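# Slide the overhanging reel fully onto the scanner glass

## Task

The reel currently sits partly over the rim of the scanner's glass. Reposition it so the entire reel rests flat on the glass with the same face still on top. It has to stay that way on its own, not because a gripper is holding it. At the end, open the grippers, release the reel and pull the arms away.

## Robot and tools

Robot: two 7-joint Kinova Gen3 arms, left_arm and right_arm. Each carries a Robotiq 2F-85 two-finger parallel gripper. Base roots in the scene frame: left_arm at (+0.033, +0.339, 0) with quat_wxyz (+1.000, 0, 0, -0.005); right_arm at (-0.014, -0.354, 0) with quat_wxyz (+1.000, 0, 0, +0.016). Joint ranges in rad: shoulder ±2.250, elbow ±2.580, wrist pitch ±2.100, and the rolling joints ±69.115. Load limits in N m: the first four joints 48.6, forearm roll, wrist pitch and wrist roll 30.6. A carried object's weight adds to the load.

Frames: the scene frame starts on the table surface midway between the arms. +z is up, +x points out across the table, and left_arm sits on the +y side. The arm names do not refer to sides of any camera picture. On the gripper, +z runs along the fingers away from the wrist, and the pads close along its y axis. end_effector_position is the spot midway between the pads when they are shut. Closed fingertips reach about 19 mm past it, open ones about 6 mm. Closing pushes the tips roughly 13 mm farther out, so keep that much clearance above a surface.

The row: every motion command uses one row of 18 numbers, even when only one arm should move. The first 9 are left_arm: x, y, z, qw, qx, qy, qz, gripper position, gripper speed. The next 9 are the same for right_arm. x, y, z are an absolute target for end_effector_position, in metres, in the scene frame. qw, qx, qy, qz are an absolute target orientation, w first, in the scene frame. Gripper position runs from -1 to 1: +1 is fully open (85 mm), 0 is about 41 mm, near -0.8 the pads touch, and -1 closes until something blocks them. Gripper speed also runs from -1 to 1: about 20 mm/s at -1, 85 at 0, 150 at +1. The grip force is set by the arm, roughly 190 to 235 N per pad.

execute_actions: argument actions is a list holding at most one item; pictures (true or false) chooses whether images come back. An empty list only returns the state. {"rows": [...], "steps": n} runs up to 15 control steps of 1/30 s each (default 15), one row per step, repeating the final row if rows run out. {"steps": n} without rows is a wait of up to 300 steps, counted from the previous result, so thinking time is included. A call is refused, and nothing is sent, if a target lies over 0.6 m from that arm's last reported position along any gripper axis. Each step, the commanded pose is trimmed to within 70 mm and 16 degrees of the measured pose, and damped inverse kinematics then favours position over orientation. After the last step an arm only continues to its final trimmed pose, so far goals need several calls; check the reported pose and send the remainder.

move: target is one 18-number row as above; speed is the top path speed in m/s, 0.002 to 0.5 (default 0.25), with rotation capped at twice that in rad/s. Each gripper travels a straight line to its pose; all paths finish together and last 0.5 to 10 s, cut off at 10 s. Rotation takes the shorter direction. Paths ignore obstacles and the other arm, may lag or stray, and can exceed the speed near a straight arm. Finger numbers apply at the start. The result adds a move: line giving the ending (done, off_target, moving, held, fault), any limits (paced: the pose was trimmed; held: a check blocked some steps, after which the arm may speed up), and each gripper's distance from its pose. If only one arm is named, the other finished normally.

wait: seconds, 0 to 10; nothing new is sent. zoom_image: camera (cam_head_left, cam_head_right, cam_high, cam_low, cam_left_wrist, cam_right_wrist, all 504x504) and region [x0, y0, x1, y1] in pixels from the top-left, at most 504 by 504. read_manual: optional section, only "licences"; it moves nothing. finished_scene: scene, the number of the current scene; irreversible, and it reports whether the goal was met. Answering without any tool call ends the run.

Holding still: for an arm that should not move, resend in every call the full pose from the last result before it stopped, plus its intended gripper numbers; a 0 in the gripper slots is itself a command. Reuse one fixed target quaternion rather than the slightly drifting reported one.

Gripping: send -1 and keep it to grip firmly. For a gentle grip, open first, then close to just below the object's width. Fingers stay put until the position changes by 0.01 or more, but re-close by themselves if the object slips or is lost. Release by commanding a width larger than the object.

Results: the state line gives each gripper's position and quaternion in the scene frame; at long reach the printed value may be somewhat off. position_measured_pct is about 50 minus 50 times the finger position, 0 when fully open; stopping under about 90 before the target means something is held or in the way, about 90 or more means the pads met. HELD marks steps whose row was not sent; a pose unreachable line means the clearance check altered or blocked a command for the named arm. A Hand target line shows where the controller is driving each gripper. Joint torques carry offsets and noise. MOTOR HOT appears from 60 °C; at 75 °C an OVER-TEMPERATURE FAULT lets that arm sag. Hitting a joint load limit triggers a TORQUE FAULT: the arm freezes 10 s and the rest of the call is dropped.

Cautions: the simulation keeps running while replies are written. Knocking anything off the table is a failure. Avoid arm-on-arm contact, slams, fast impacts and targets set deep past a contact, which press hard. Occasional outside tugs or nudges may disturb held or loose objects.

Each tool is called after ">>>" as a command line: name --argument value for each argument, lists and objects as JSON in quotes; but a table of rows of numbers goes row by row, as --pt "numbers of a row", without its own name.

## Session

>>> execute_actions --actions '[]'

Scene clock: 0.00 s of 4800.00 s.
left_arm: end_effector_position=(+0.1818, +0.0563, +0.3622) position_measured_pct=0.0 end_effector_quat_wxyz=(-0.237, +0.919, -0.285, -0.132) | right_arm: end_effector_position=(+0.0782, -0.8367, +0.2983) position_measured_pct=0.0 end_effector_quat_wxyz=(+0.222, +0.914, -0.199, +0.277)
Joint positions: left_arm=[ 0.704  0.465  0.685  1.322 -0.28   2.002 -0.791] | right_arm=[ 1.479  0.14   0.186  2.007 -0.923  0.626  0.296]
Joint velocities: left_arm=[-0.    -0.    -0.    -0.001 -0.002 -0.     0.   ] | right_arm=[ 0.     0.001 -0.    -0.     0.    -0.001  0.001]
Joint torques (N m, as the joint torque sensors report them, + toward a larger angle): no reading
Motor temperatures (°C, as the motors report them): left_arm=[25 21 23 20 30 40 33] | right_arm=[28 25 23 27 30 29 32]
Hand target (left_arm): +0.182, +0.056, +0.362; -0.237, +0.919, -0.285, -0.132
Hand target (right_arm): +0.078, -0.837, +0.298; +0.222, +0.914, -0.199, +0.277

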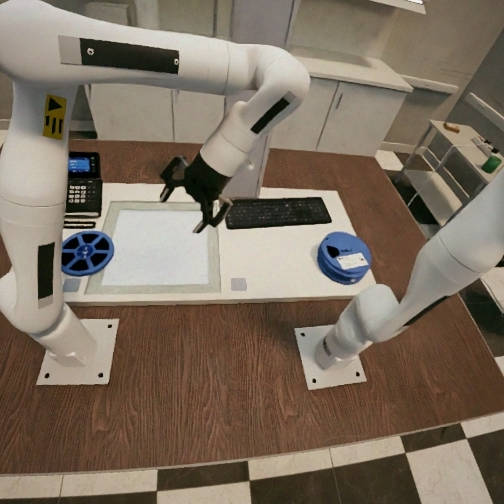

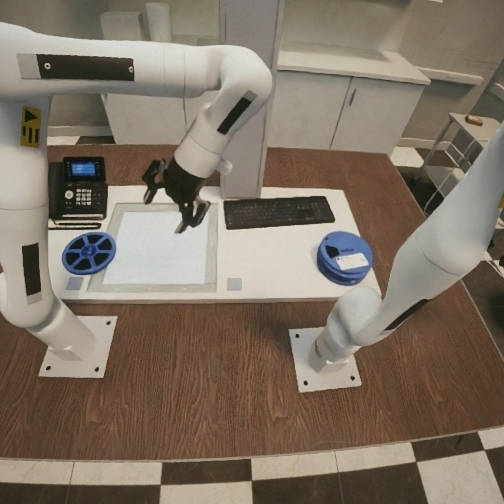

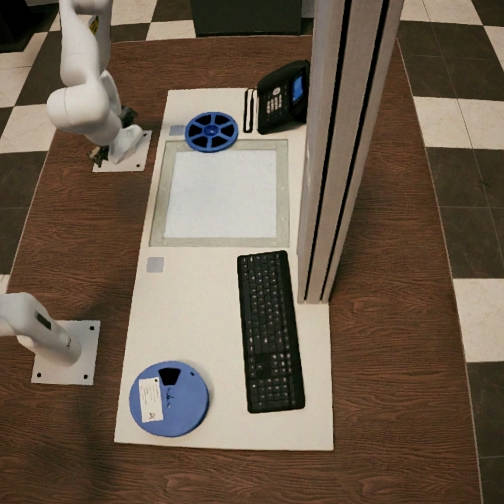

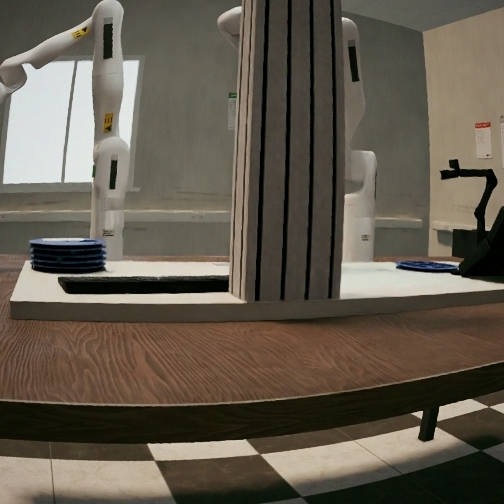

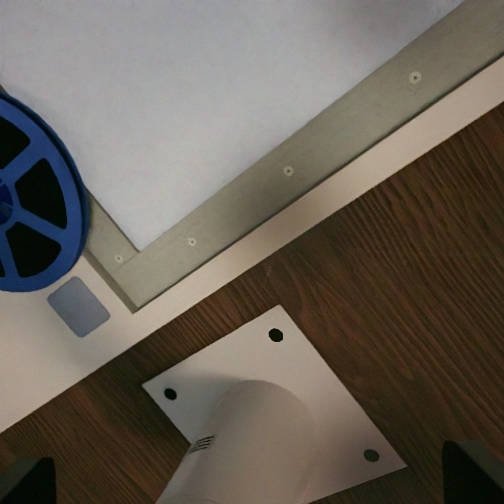

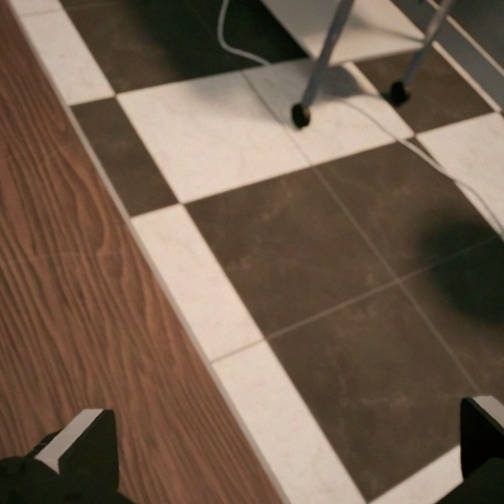

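>>> move --target '[0.32,0.52,0.2,0,0.707,-0.707,0,1,0,0.0782,-0.8367,0.2983,0.222,0.914,-0.199,0.277,1,0]'

Scene clock: 5.33 s of 4800.00 s.
left_arm: end_effector_position=(+0.3191, +0.5196, +0.2002) position_measured_pct=0.0 end_effector_quat_wxyz=(+0.001, +0.707, -0.707, -0.002) | right_arm: end_effector_position=(+0.0782, -0.8367, +0.2983) position_measured_pct=0.0 end_effector_quat_wxyz=(+0.222, +0.914, -0.199, +0.277)
Joint positions: left_arm=[-0.519  0.205 -0.147  1.997  0.031  0.944 -3.814] | right_arm=[ 1.479  0.14   0.187  2.007 -0.923  0.627  0.295]
Joint velocities: left_arm=[-0.004  0.005 -0.003 -0.001  0.003  0.001 -0.002] | right_arm=[ 0.001  0.    -0.     0.    -0.     0.    -0.   ]
Joint torques (N m, as the joint torque sensors report them, + toward a larger angle): left_arm=[  0.16 -11.29   0.35  -6.09   0.51   0.03   0.17] | right_arm=[  0.09 -12.08   0.24  -9.21  -1.41  -0.5    0.25]
Motor temperatures (°C, as the motors report them): left_arm=[25 21 23 20 30 40 33] | right_arm=[28 26 23 27 30 29 32]
Hand target (left_arm): +0.319, +0.520, +0.200; +0.001, +0.707, -0.707, -0.002
Hand target (right_arm): +0.078, -0.837, +0.298; +0.222, +0.914, -0.199, +0.277
Off the commanded pose (left_arm): 0.001 m, 0 deg.
Off the commanded pose (right_arm): 0.000 m, 0 deg.
move: done; limits=paced

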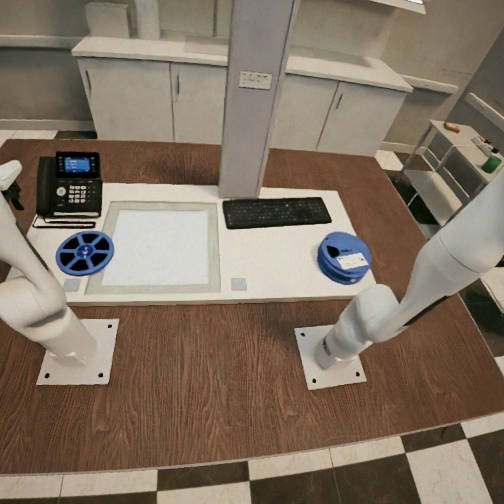

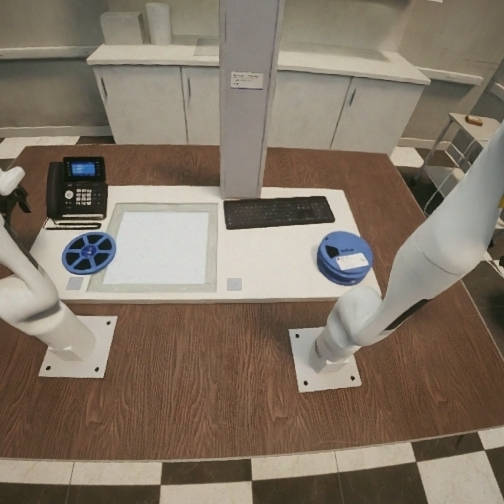

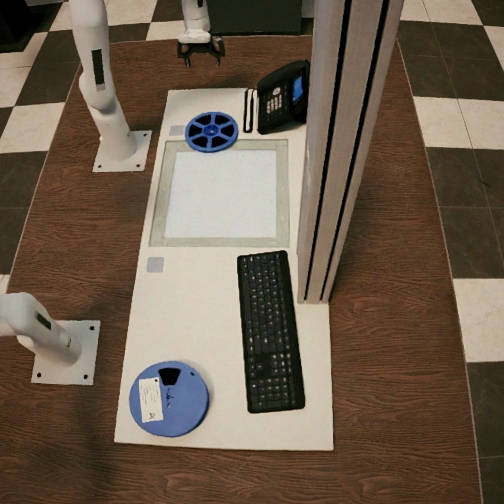

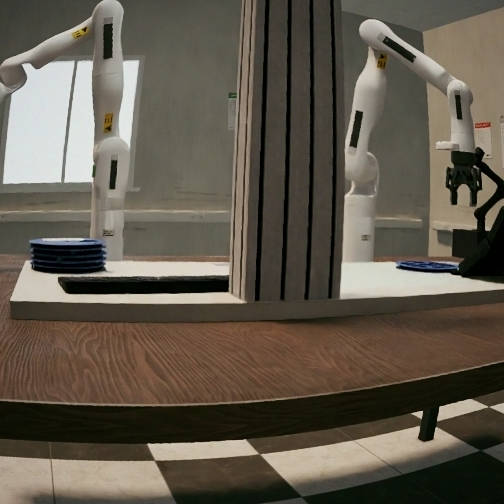

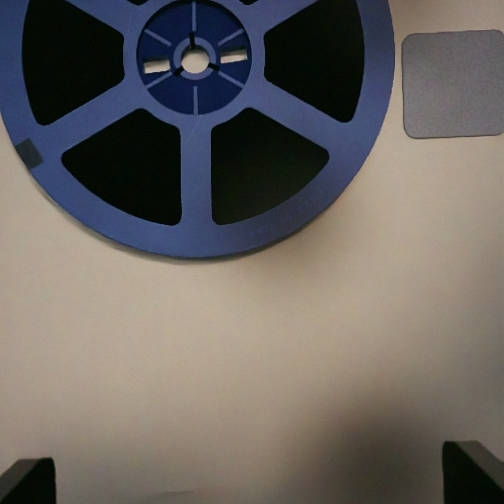

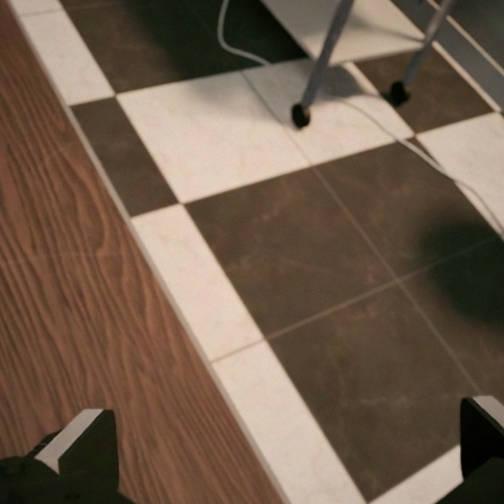

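>>> move --target '[0.342,0.52,0.055,0,0.707,-0.707,0,1,0,0.0782,-0.8367,0.2983,0.222,0.914,-0.199,0.277,1,0]' --speed 0.1

>>> zoom_image --camera "cam_low" --region '[364,200,504,310]'

Scene clock: 9.03 s of 4800.00 s.
left_arm: end_effector_position=(+0.3423, +0.5198, +0.0555) position_measured_pct=0.0 end_effector_quat_wxyz=(-0.000, +0.707, -0.707, +0.001) | right_arm: end_effector_position=(+0.0782, -0.8367, +0.2983) position_measured_pct=0.0 end_effector_quat_wxyz=(+0.222, +0.914, -0.199, +0.277)
Joint positions: left_arm=[-0.534  0.535 -0.102  2.134  0.116  0.477 -3.857] | right_arm=[ 1.479  0.14   0.187  2.007 -0.923  0.627  0.295]
Joint velocities: left_arm=[-0.001  0.007 -0.     0.001  0.    -0.001 -0.   ] | right_arm=[-0.    -0.     0.    -0.     0.003  0.    -0.   ]
Joint torques (N m, as the joint torque sensors report them, + toward a larger angle): left_arm=[ -0.48 -14.49   0.46  -3.39   0.14   0.35   0.33] | right_arm=[  0.19 -12.05   0.16  -9.15  -1.27  -0.56   0.14]
Motor temperatures (°C, as the motors report them): left_arm=[25 21 23 20 30 40 33] | right_arm=[28 26 23 27 30 29 32]
Hand target (left_arm): +0.342, +0.520, +0.055; +0.000, +0.707, -0.707, +0.001
Hand target (right_arm): +0.078, -0.837, +0.298; +0.222, +0.914, -0.199, +0.277
Off the commanded pose (left_arm): 0.001 m, 0 deg.
Off the commanded pose (right_arm): 0.000 m, 0 deg.
move: done

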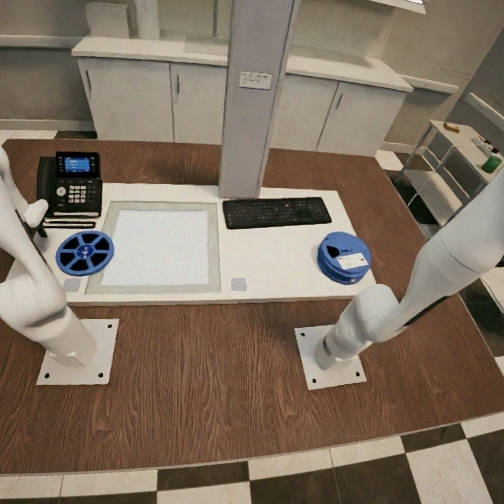

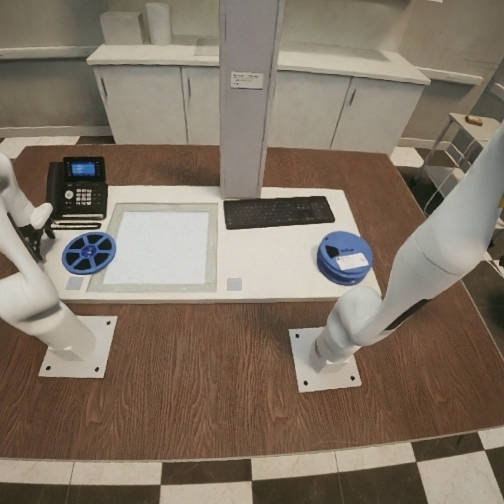

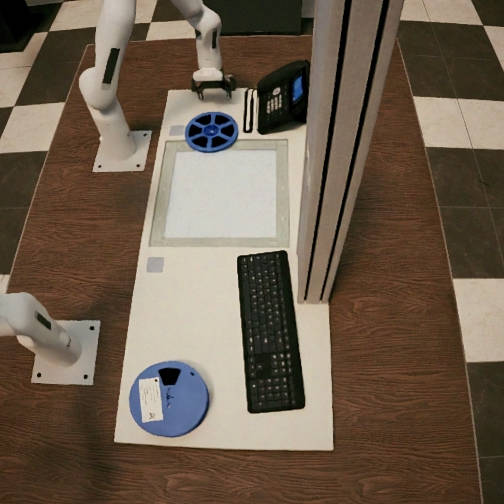

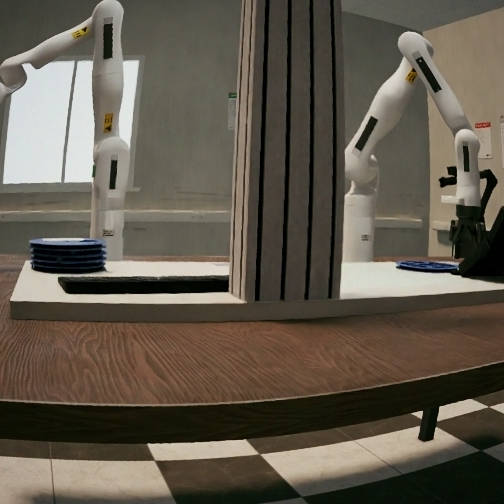

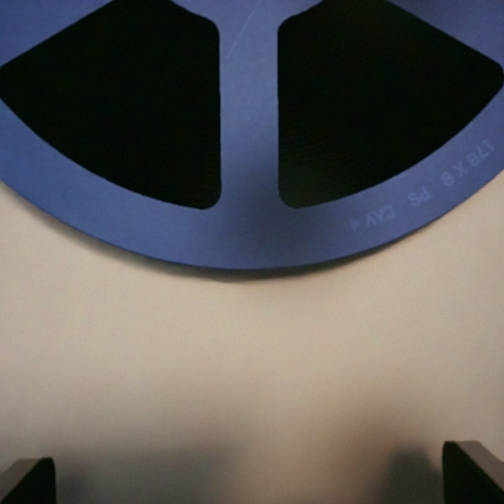

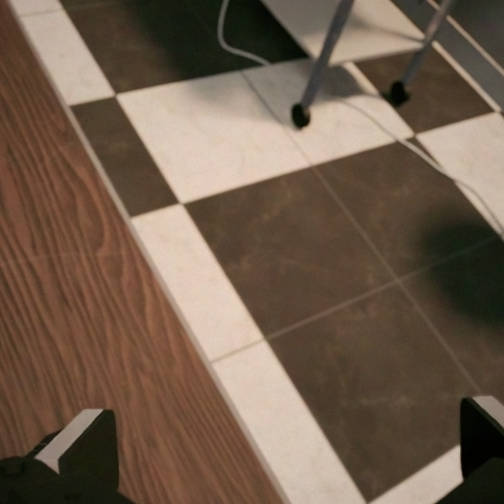

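Region (364, 200, 504, 310) of cam_low's 504x504 image, scaled by 3.600, with more detail than that image has; it fills the top 396 rows of this view, and the rest is white.

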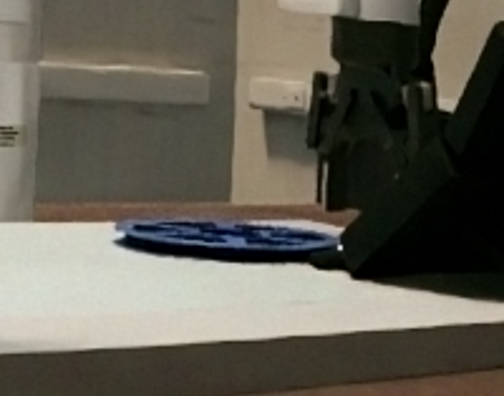

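Probe for the surface.

>>> move --target '[0.342,0.49,0.03,0,0.707,-0.707,0,1,0,0.0782,-0.8367,0.2983,0.222,0.914,-0.199,0.277,1,0]' --speed 0.02

>>> zoom_image --camera "cam_low" --region '[364,200,504,310]'

Scene clock: 13.37 s of 4800.00 s.
left_arm: end_effector_position=(+0.3434, +0.4936, +0.0342) position_measured_pct=0.0 end_effector_quat_wxyz=(-0.005, +0.708, -0.706, +0.001) | right_arm: end_effector_position=(+0.0782, -0.8367, +0.2983) position_measured_pct=0.0 end_effector_quat_wxyz=(+0.222, +0.914, -0.199, +0.277)
Joint positions: left_arm=[-0.472  0.574 -0.095  2.194  0.14   0.369 -3.81 ] | right_arm=[ 1.479  0.14   0.187  2.007 -0.923  0.627  0.295]
Joint velocities: left_arm=[ 0.002 -0.001  0.002  0.002 -0.001 -0.004  0.002] | right_arm=[-0.     0.002  0.     0.    -0.     0.002  0.001]
Joint torques (N m, as the joint torque sensors report them, + toward a larger angle): left_arm=[ 1.49 -5.45  2.8  -1.78  1.36 -0.81  0.14] | right_arm=[  0.08 -11.96   0.1   -9.12  -1.36  -0.5    0.17]
Motor temperatures (°C, as the motors report them): left_arm=[25 21 23 20 30 40 33] | right_arm=[28 26 23 27 30 29 32]
Hand target (left_arm): +0.342, +0.490, +0.030; +0.000, +0.707, -0.707, +0.000
Hand target (right_arm): +0.078, -0.837, +0.298; +0.222, +0.914, -0.199, +0.277
Off the commanded pose (left_arm): 0.006 m, 1 deg.
Off the commanded pose (right_arm): 0.000 m, 0 deg.
move: off_target (left_arm)

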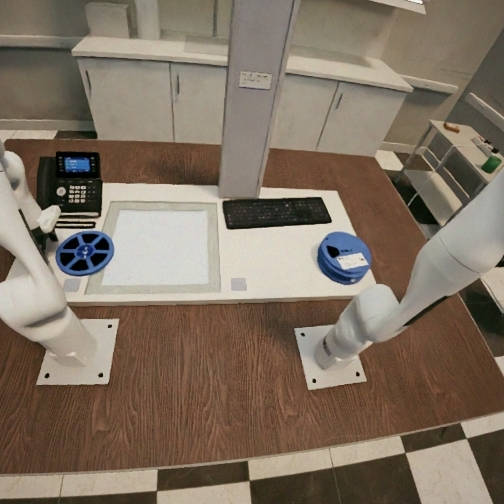

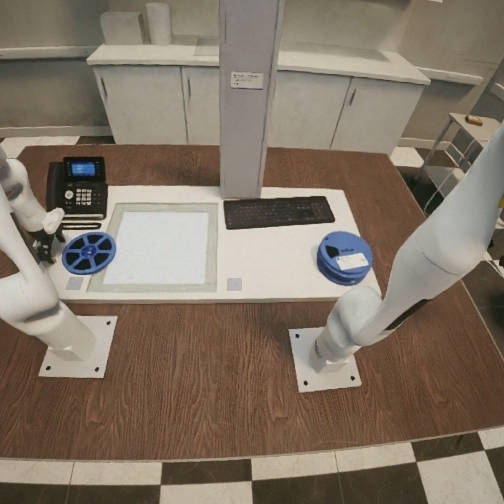

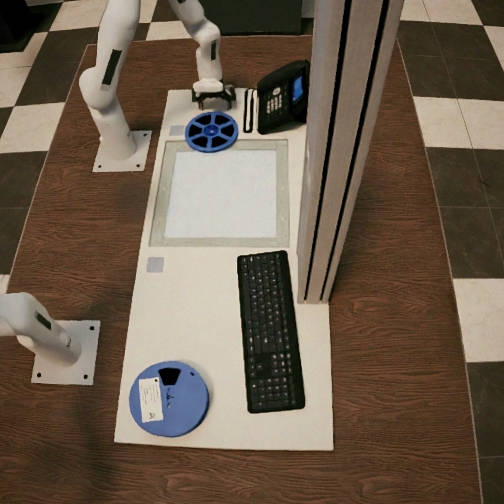

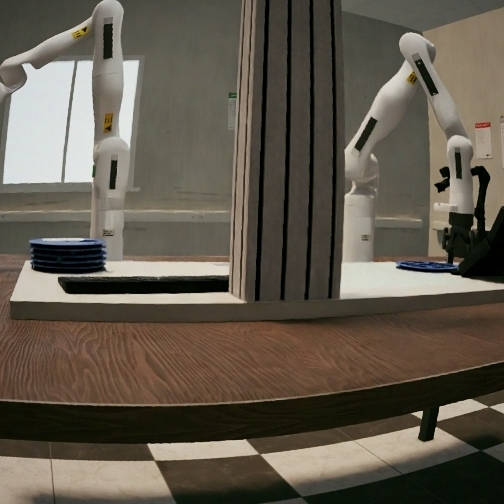

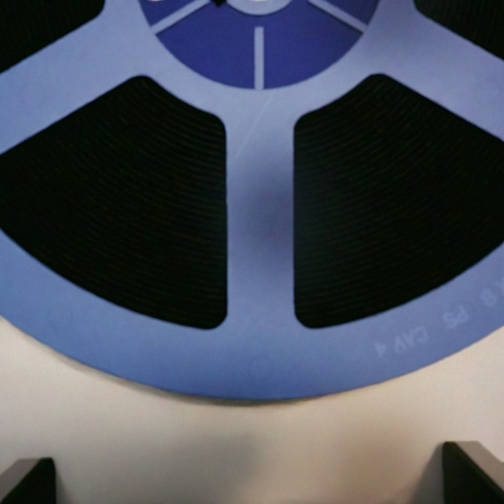

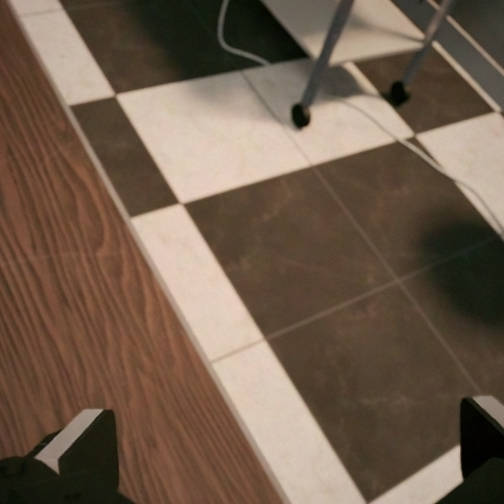

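Region (364, 200, 504, 310) of cam_low's 504x504 image, scaled by 3.600, with more detail than that image has; it fills the top 396 rows of this view, and the rest is white.

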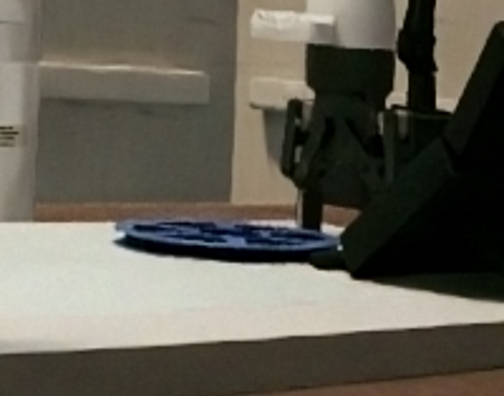

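>>> move --target '[0.342,0.485,0.040,0,0.707,-0.707,0,1,0,0.0782,-0.8367,0.2983,0.222,0.914,-0.199,0.277,1,0]' --speed 0.03

>>> move --target '[0.38,0.23,0.041,0,0.707,-0.707,0,1,0,0.0782,-0.8367,0.2983,0.222,0.914,-0.199,0.277,1,0]' --speed 0.05

Scene clock: 15.93 s of 4800.00 s.
left_arm: end_effector_position=(+0.3419, +0.4851, +0.0399) position_measured_pct=0.0 end_effector_quat_wxyz=(+0.000, +0.707, -0.707, -0.000) | right_arm: end_effector_position=(+0.0782, -0.8367, +0.2983) position_measured_pct=0.0 end_effector_quat_wxyz=(+0.222, +0.914, -0.199, +0.277)
Joint positions: left_arm=[-0.45   0.556 -0.1    2.197  0.138  0.394 -3.794] | right_arm=[ 1.479  0.14   0.187  2.007 -0.923  0.627  0.295]
Joint velocities: left_arm=[ 0.004 -0.002  0.     0.    -0.001  0.003  0.002] | right_arm=[-0.    -0.002  0.     0.    -0.001  0.    -0.   ]
Joint torques (N m, as the joint torque sensors report them, + toward a larger angle): left_arm=[ -0.04 -14.32   0.3   -3.1    0.4    0.02   0.59] | right_arm=[  0.05 -11.99   0.11  -9.22  -1.29  -0.49   0.15]
Motor temperatures (°C, as the motors report them): left_arm=[25 21 23 20 30 40 33] | right_arm=[28 26 23 27 30 29 32]
Hand target (left_arm): +0.342, +0.485, +0.040; -0.000, +0.707, -0.707, -0.000
Hand target (right_arm): +0.078, -0.837, +0.298; +0.222, +0.914, -0.199, +0.277
Off the commanded pose (left_arm): 0.000 m, 0 deg.
Off the commanded pose (right_arm): 0.000 m, 0 deg.
move: done

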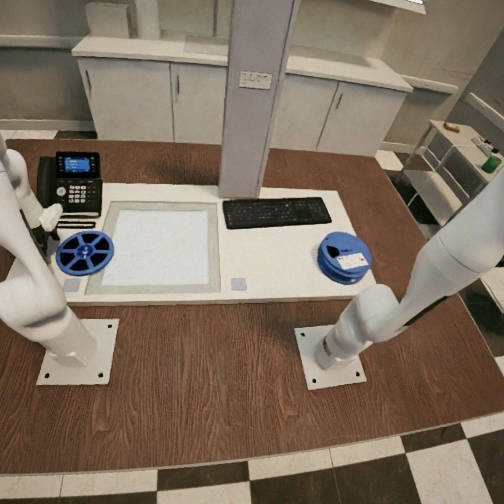

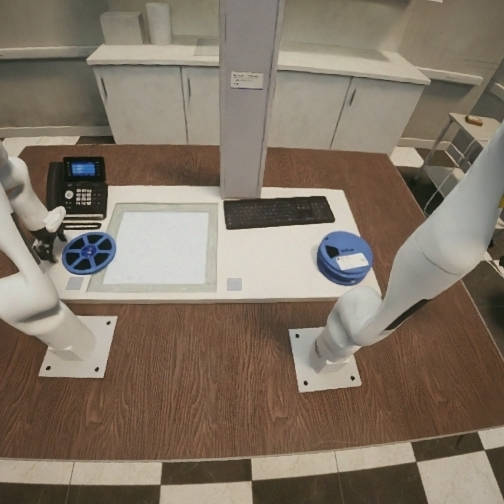

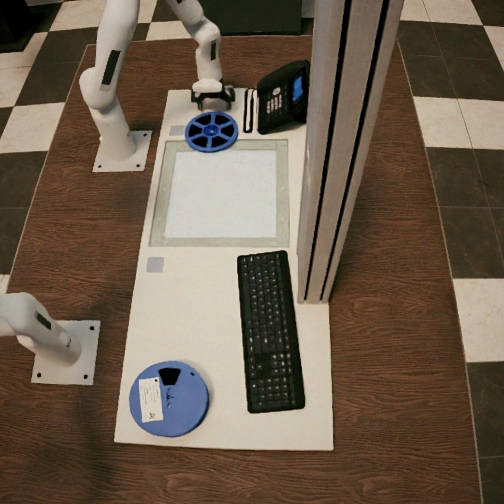

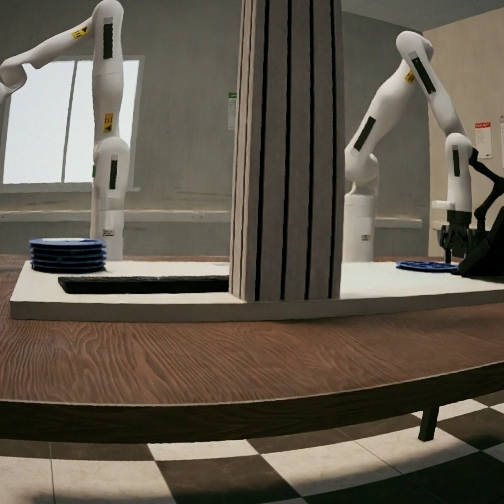

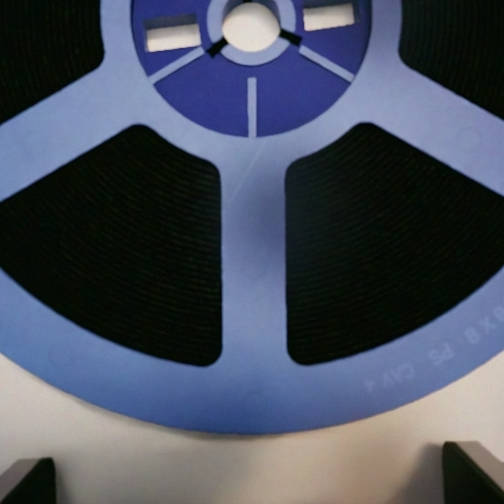

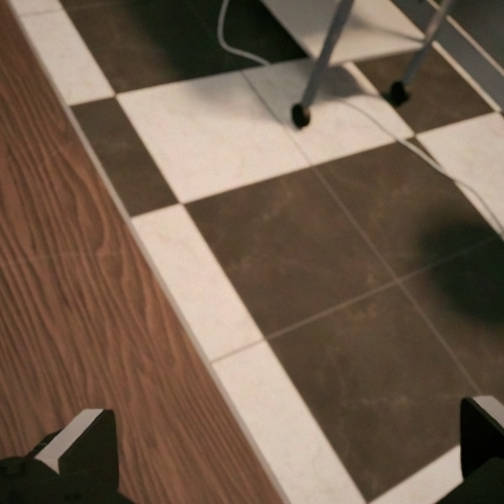

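Scene clock: 21.40 s of 4800.00 s.
left_arm: end_effector_position=(+0.3800, +0.2308, +0.0410) position_measured_pct=0.0 end_effector_quat_wxyz=(-0.000, +0.707, -0.707, +0.000) | right_arm: end_effector_position=(+0.0782, -0.8367, +0.2983) position_measured_pct=0.0 end_effector_quat_wxyz=(+0.222, +0.914, -0.199, +0.277)
Joint positions: left_arm=[ 0.364  0.583 -0.19   2.124  0.239  0.454 -3.141] | right_arm=[ 1.479  0.14   0.187  2.007 -0.923  0.627  0.295]
Joint velocities: left_arm=[ 0.007  0.002  0.    -0.002 -0.001  0.001  0.004] | right_arm=[ 0.     0.001 -0.     0.    -0.    -0.001 -0.001]
Joint torques (N m, as the joint torque sensors report them, + toward a larger angle): left_arm=[ -0.48 -14.96   0.29  -3.2   -0.05   0.19   0.25] | right_arm=[  0.17 -12.07   0.03  -9.27  -1.34  -0.61   0.19]
Motor temperatures (°C, as the motors report them): left_arm=[25 21 23 20 30 40 33] | right_arm=[28 26 23 27 30 29 32]
Hand target (left_arm): +0.380, +0.230, +0.041; -0.000, +0.707, -0.707, +0.000
Hand target (right_arm): +0.078, -0.837, +0.298; +0.222, +0.914, -0.199, +0.277
Off the commanded pose (left_arm): 0.001 m, 0 deg.
Off the commanded pose (right_arm): 0.000 m, 0 deg.
move: done

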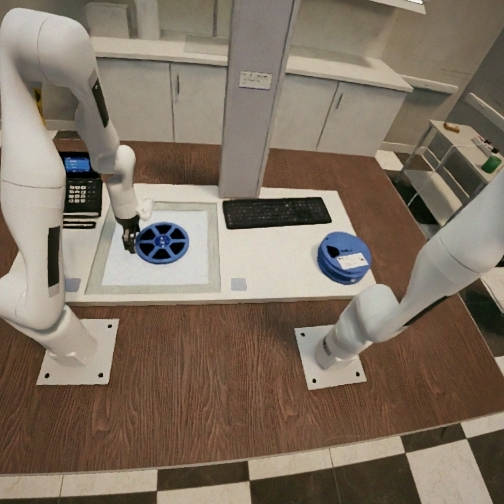

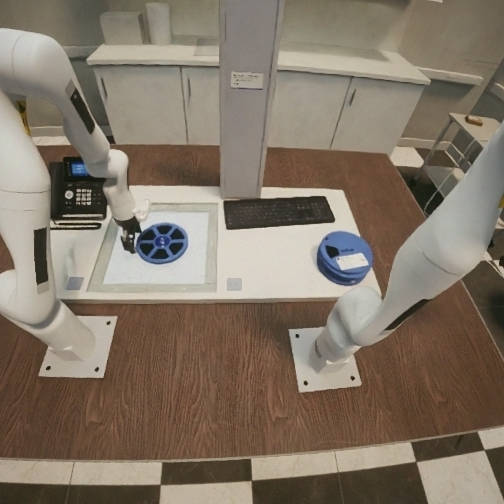

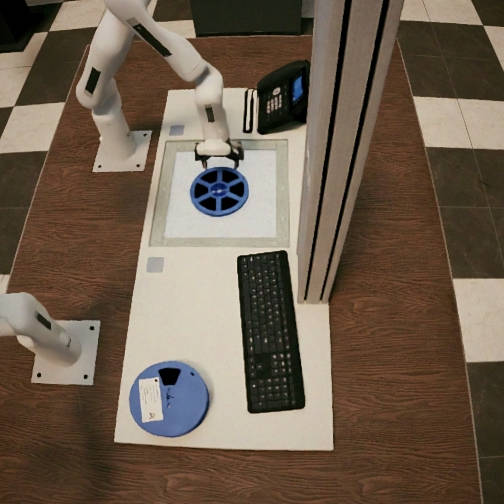

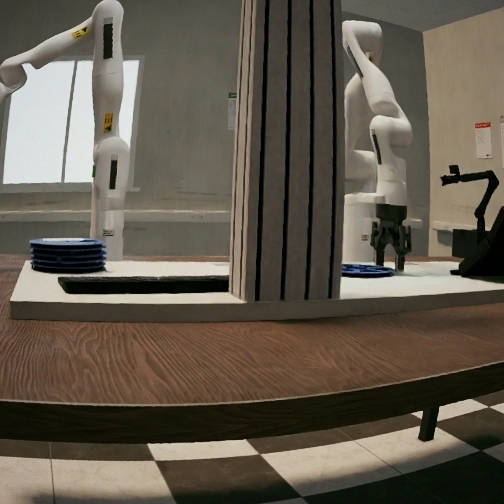

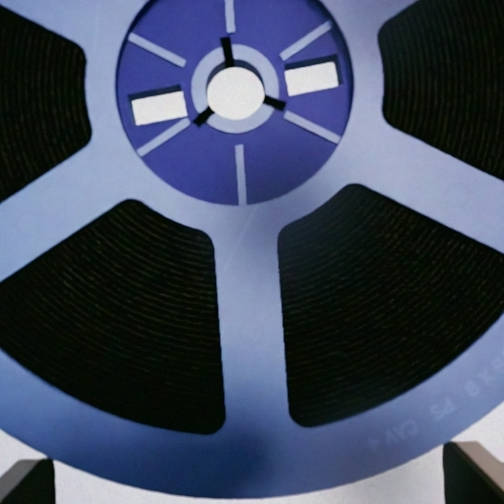

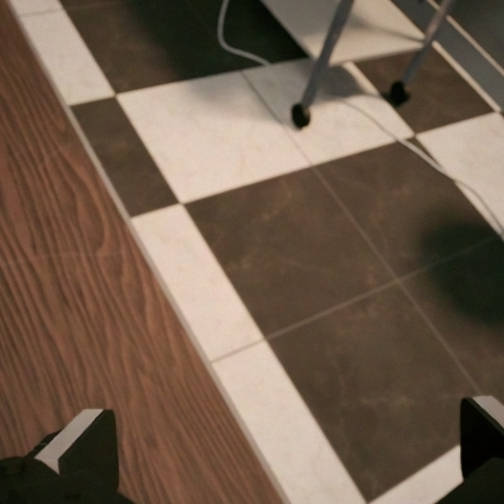

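>>> move --target '[0.35,0.42,0.18,0,0.707,-0.707,0,1,0,0.0782,-0.8367,0.2983,0.222,0.914,-0.199,0.277,1,0]'

>>> finished_scene --scene 1

Scene clock: 25.07 s of 4800.00 s.
left_arm: end_effector_position=(+0.3499, +0.4198, +0.1797) position_measured_pct=0.0 end_effector_quat_wxyz=(-0.000, +0.707, -0.707, -0.001) | right_arm: end_effector_position=(+0.0782, -0.8367, +0.2983) position_measured_pct=0.0 end_effector_quat_wxyz=(+0.222, +0.914, -0.199, +0.277)
Joint positions: left_arm=[-0.033  0.226 -0.358  2.063  0.102  0.87  -3.58 ] | right_arm=[ 1.479  0.14   0.187  2.007 -0.923  0.627  0.295]
Joint velocities: left_arm=[-0.004 -0.003 -0.004 -0.001  0.003  0.001 -0.003] | right_arm=[ 0.     0.001 -0.    -0.     0.001  0.002 -0.001]
Joint torques (N m, as the joint torque sensors report them, + toward a larger angle): left_arm=[ -0.2  -10.87   0.41  -6.45   0.26   0.24   0.3 ] | right_arm=[  0.06 -12.15   0.03  -9.22  -1.31  -0.52   0.11]
Motor temperatures (°C, as the motors report them): left_arm=[25 21 23 20 30 40 33] | right_arm=[28 26 23 27 30 29 32]
Hand target (left_arm): +0.350, +0.420, +0.180; -0.000, +0.707, -0.707, -0.001
Hand target (right_arm): +0.078, -0.837, +0.298; +0.222, +0.914, -0.199, +0.277
Off the commanded pose (left_arm): 0.000 m, 0 deg.
Off the commanded pose (right_arm): 0.000 m, 0 deg.
move: done

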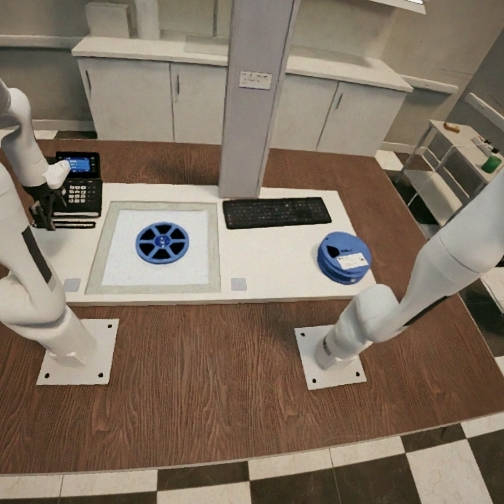

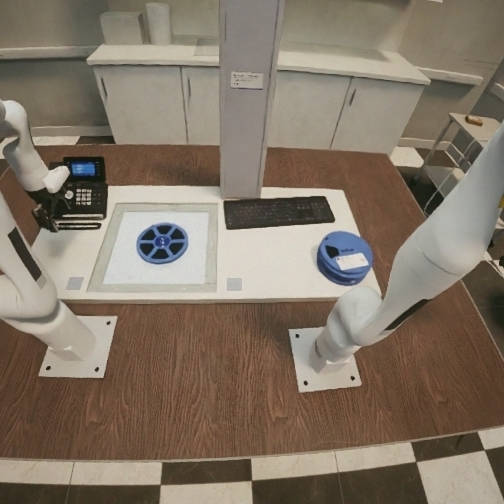

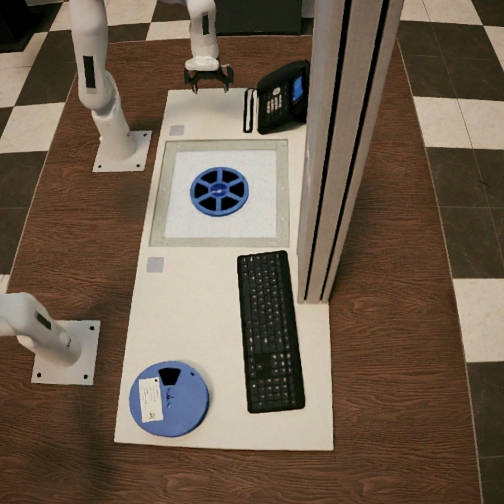

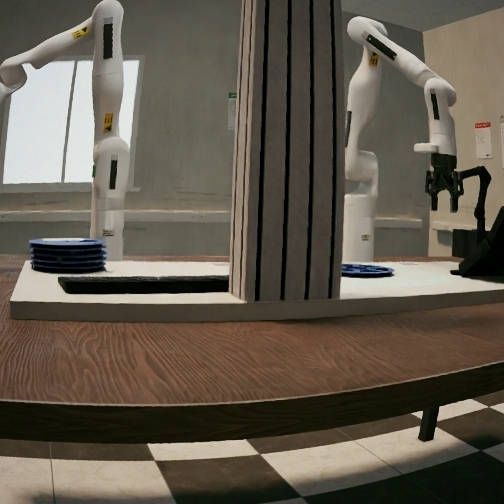

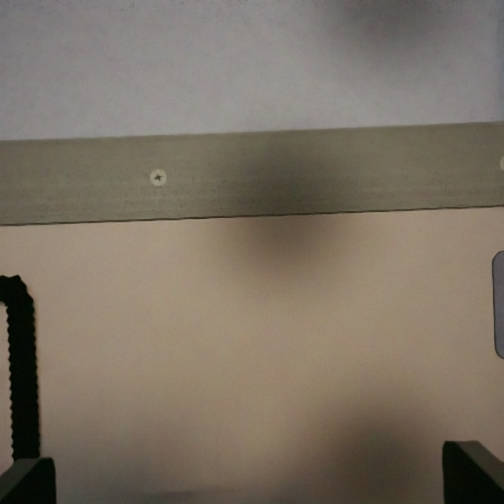

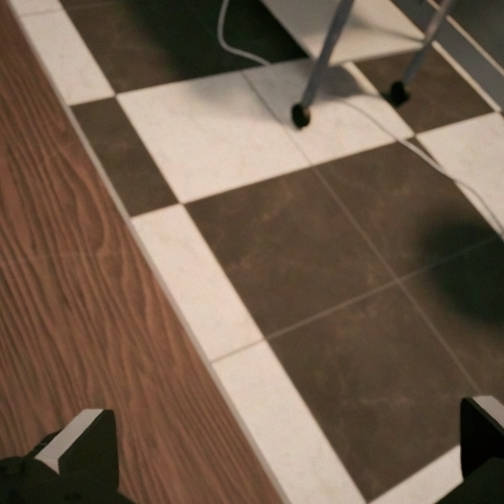

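The scene is finished: the task was done.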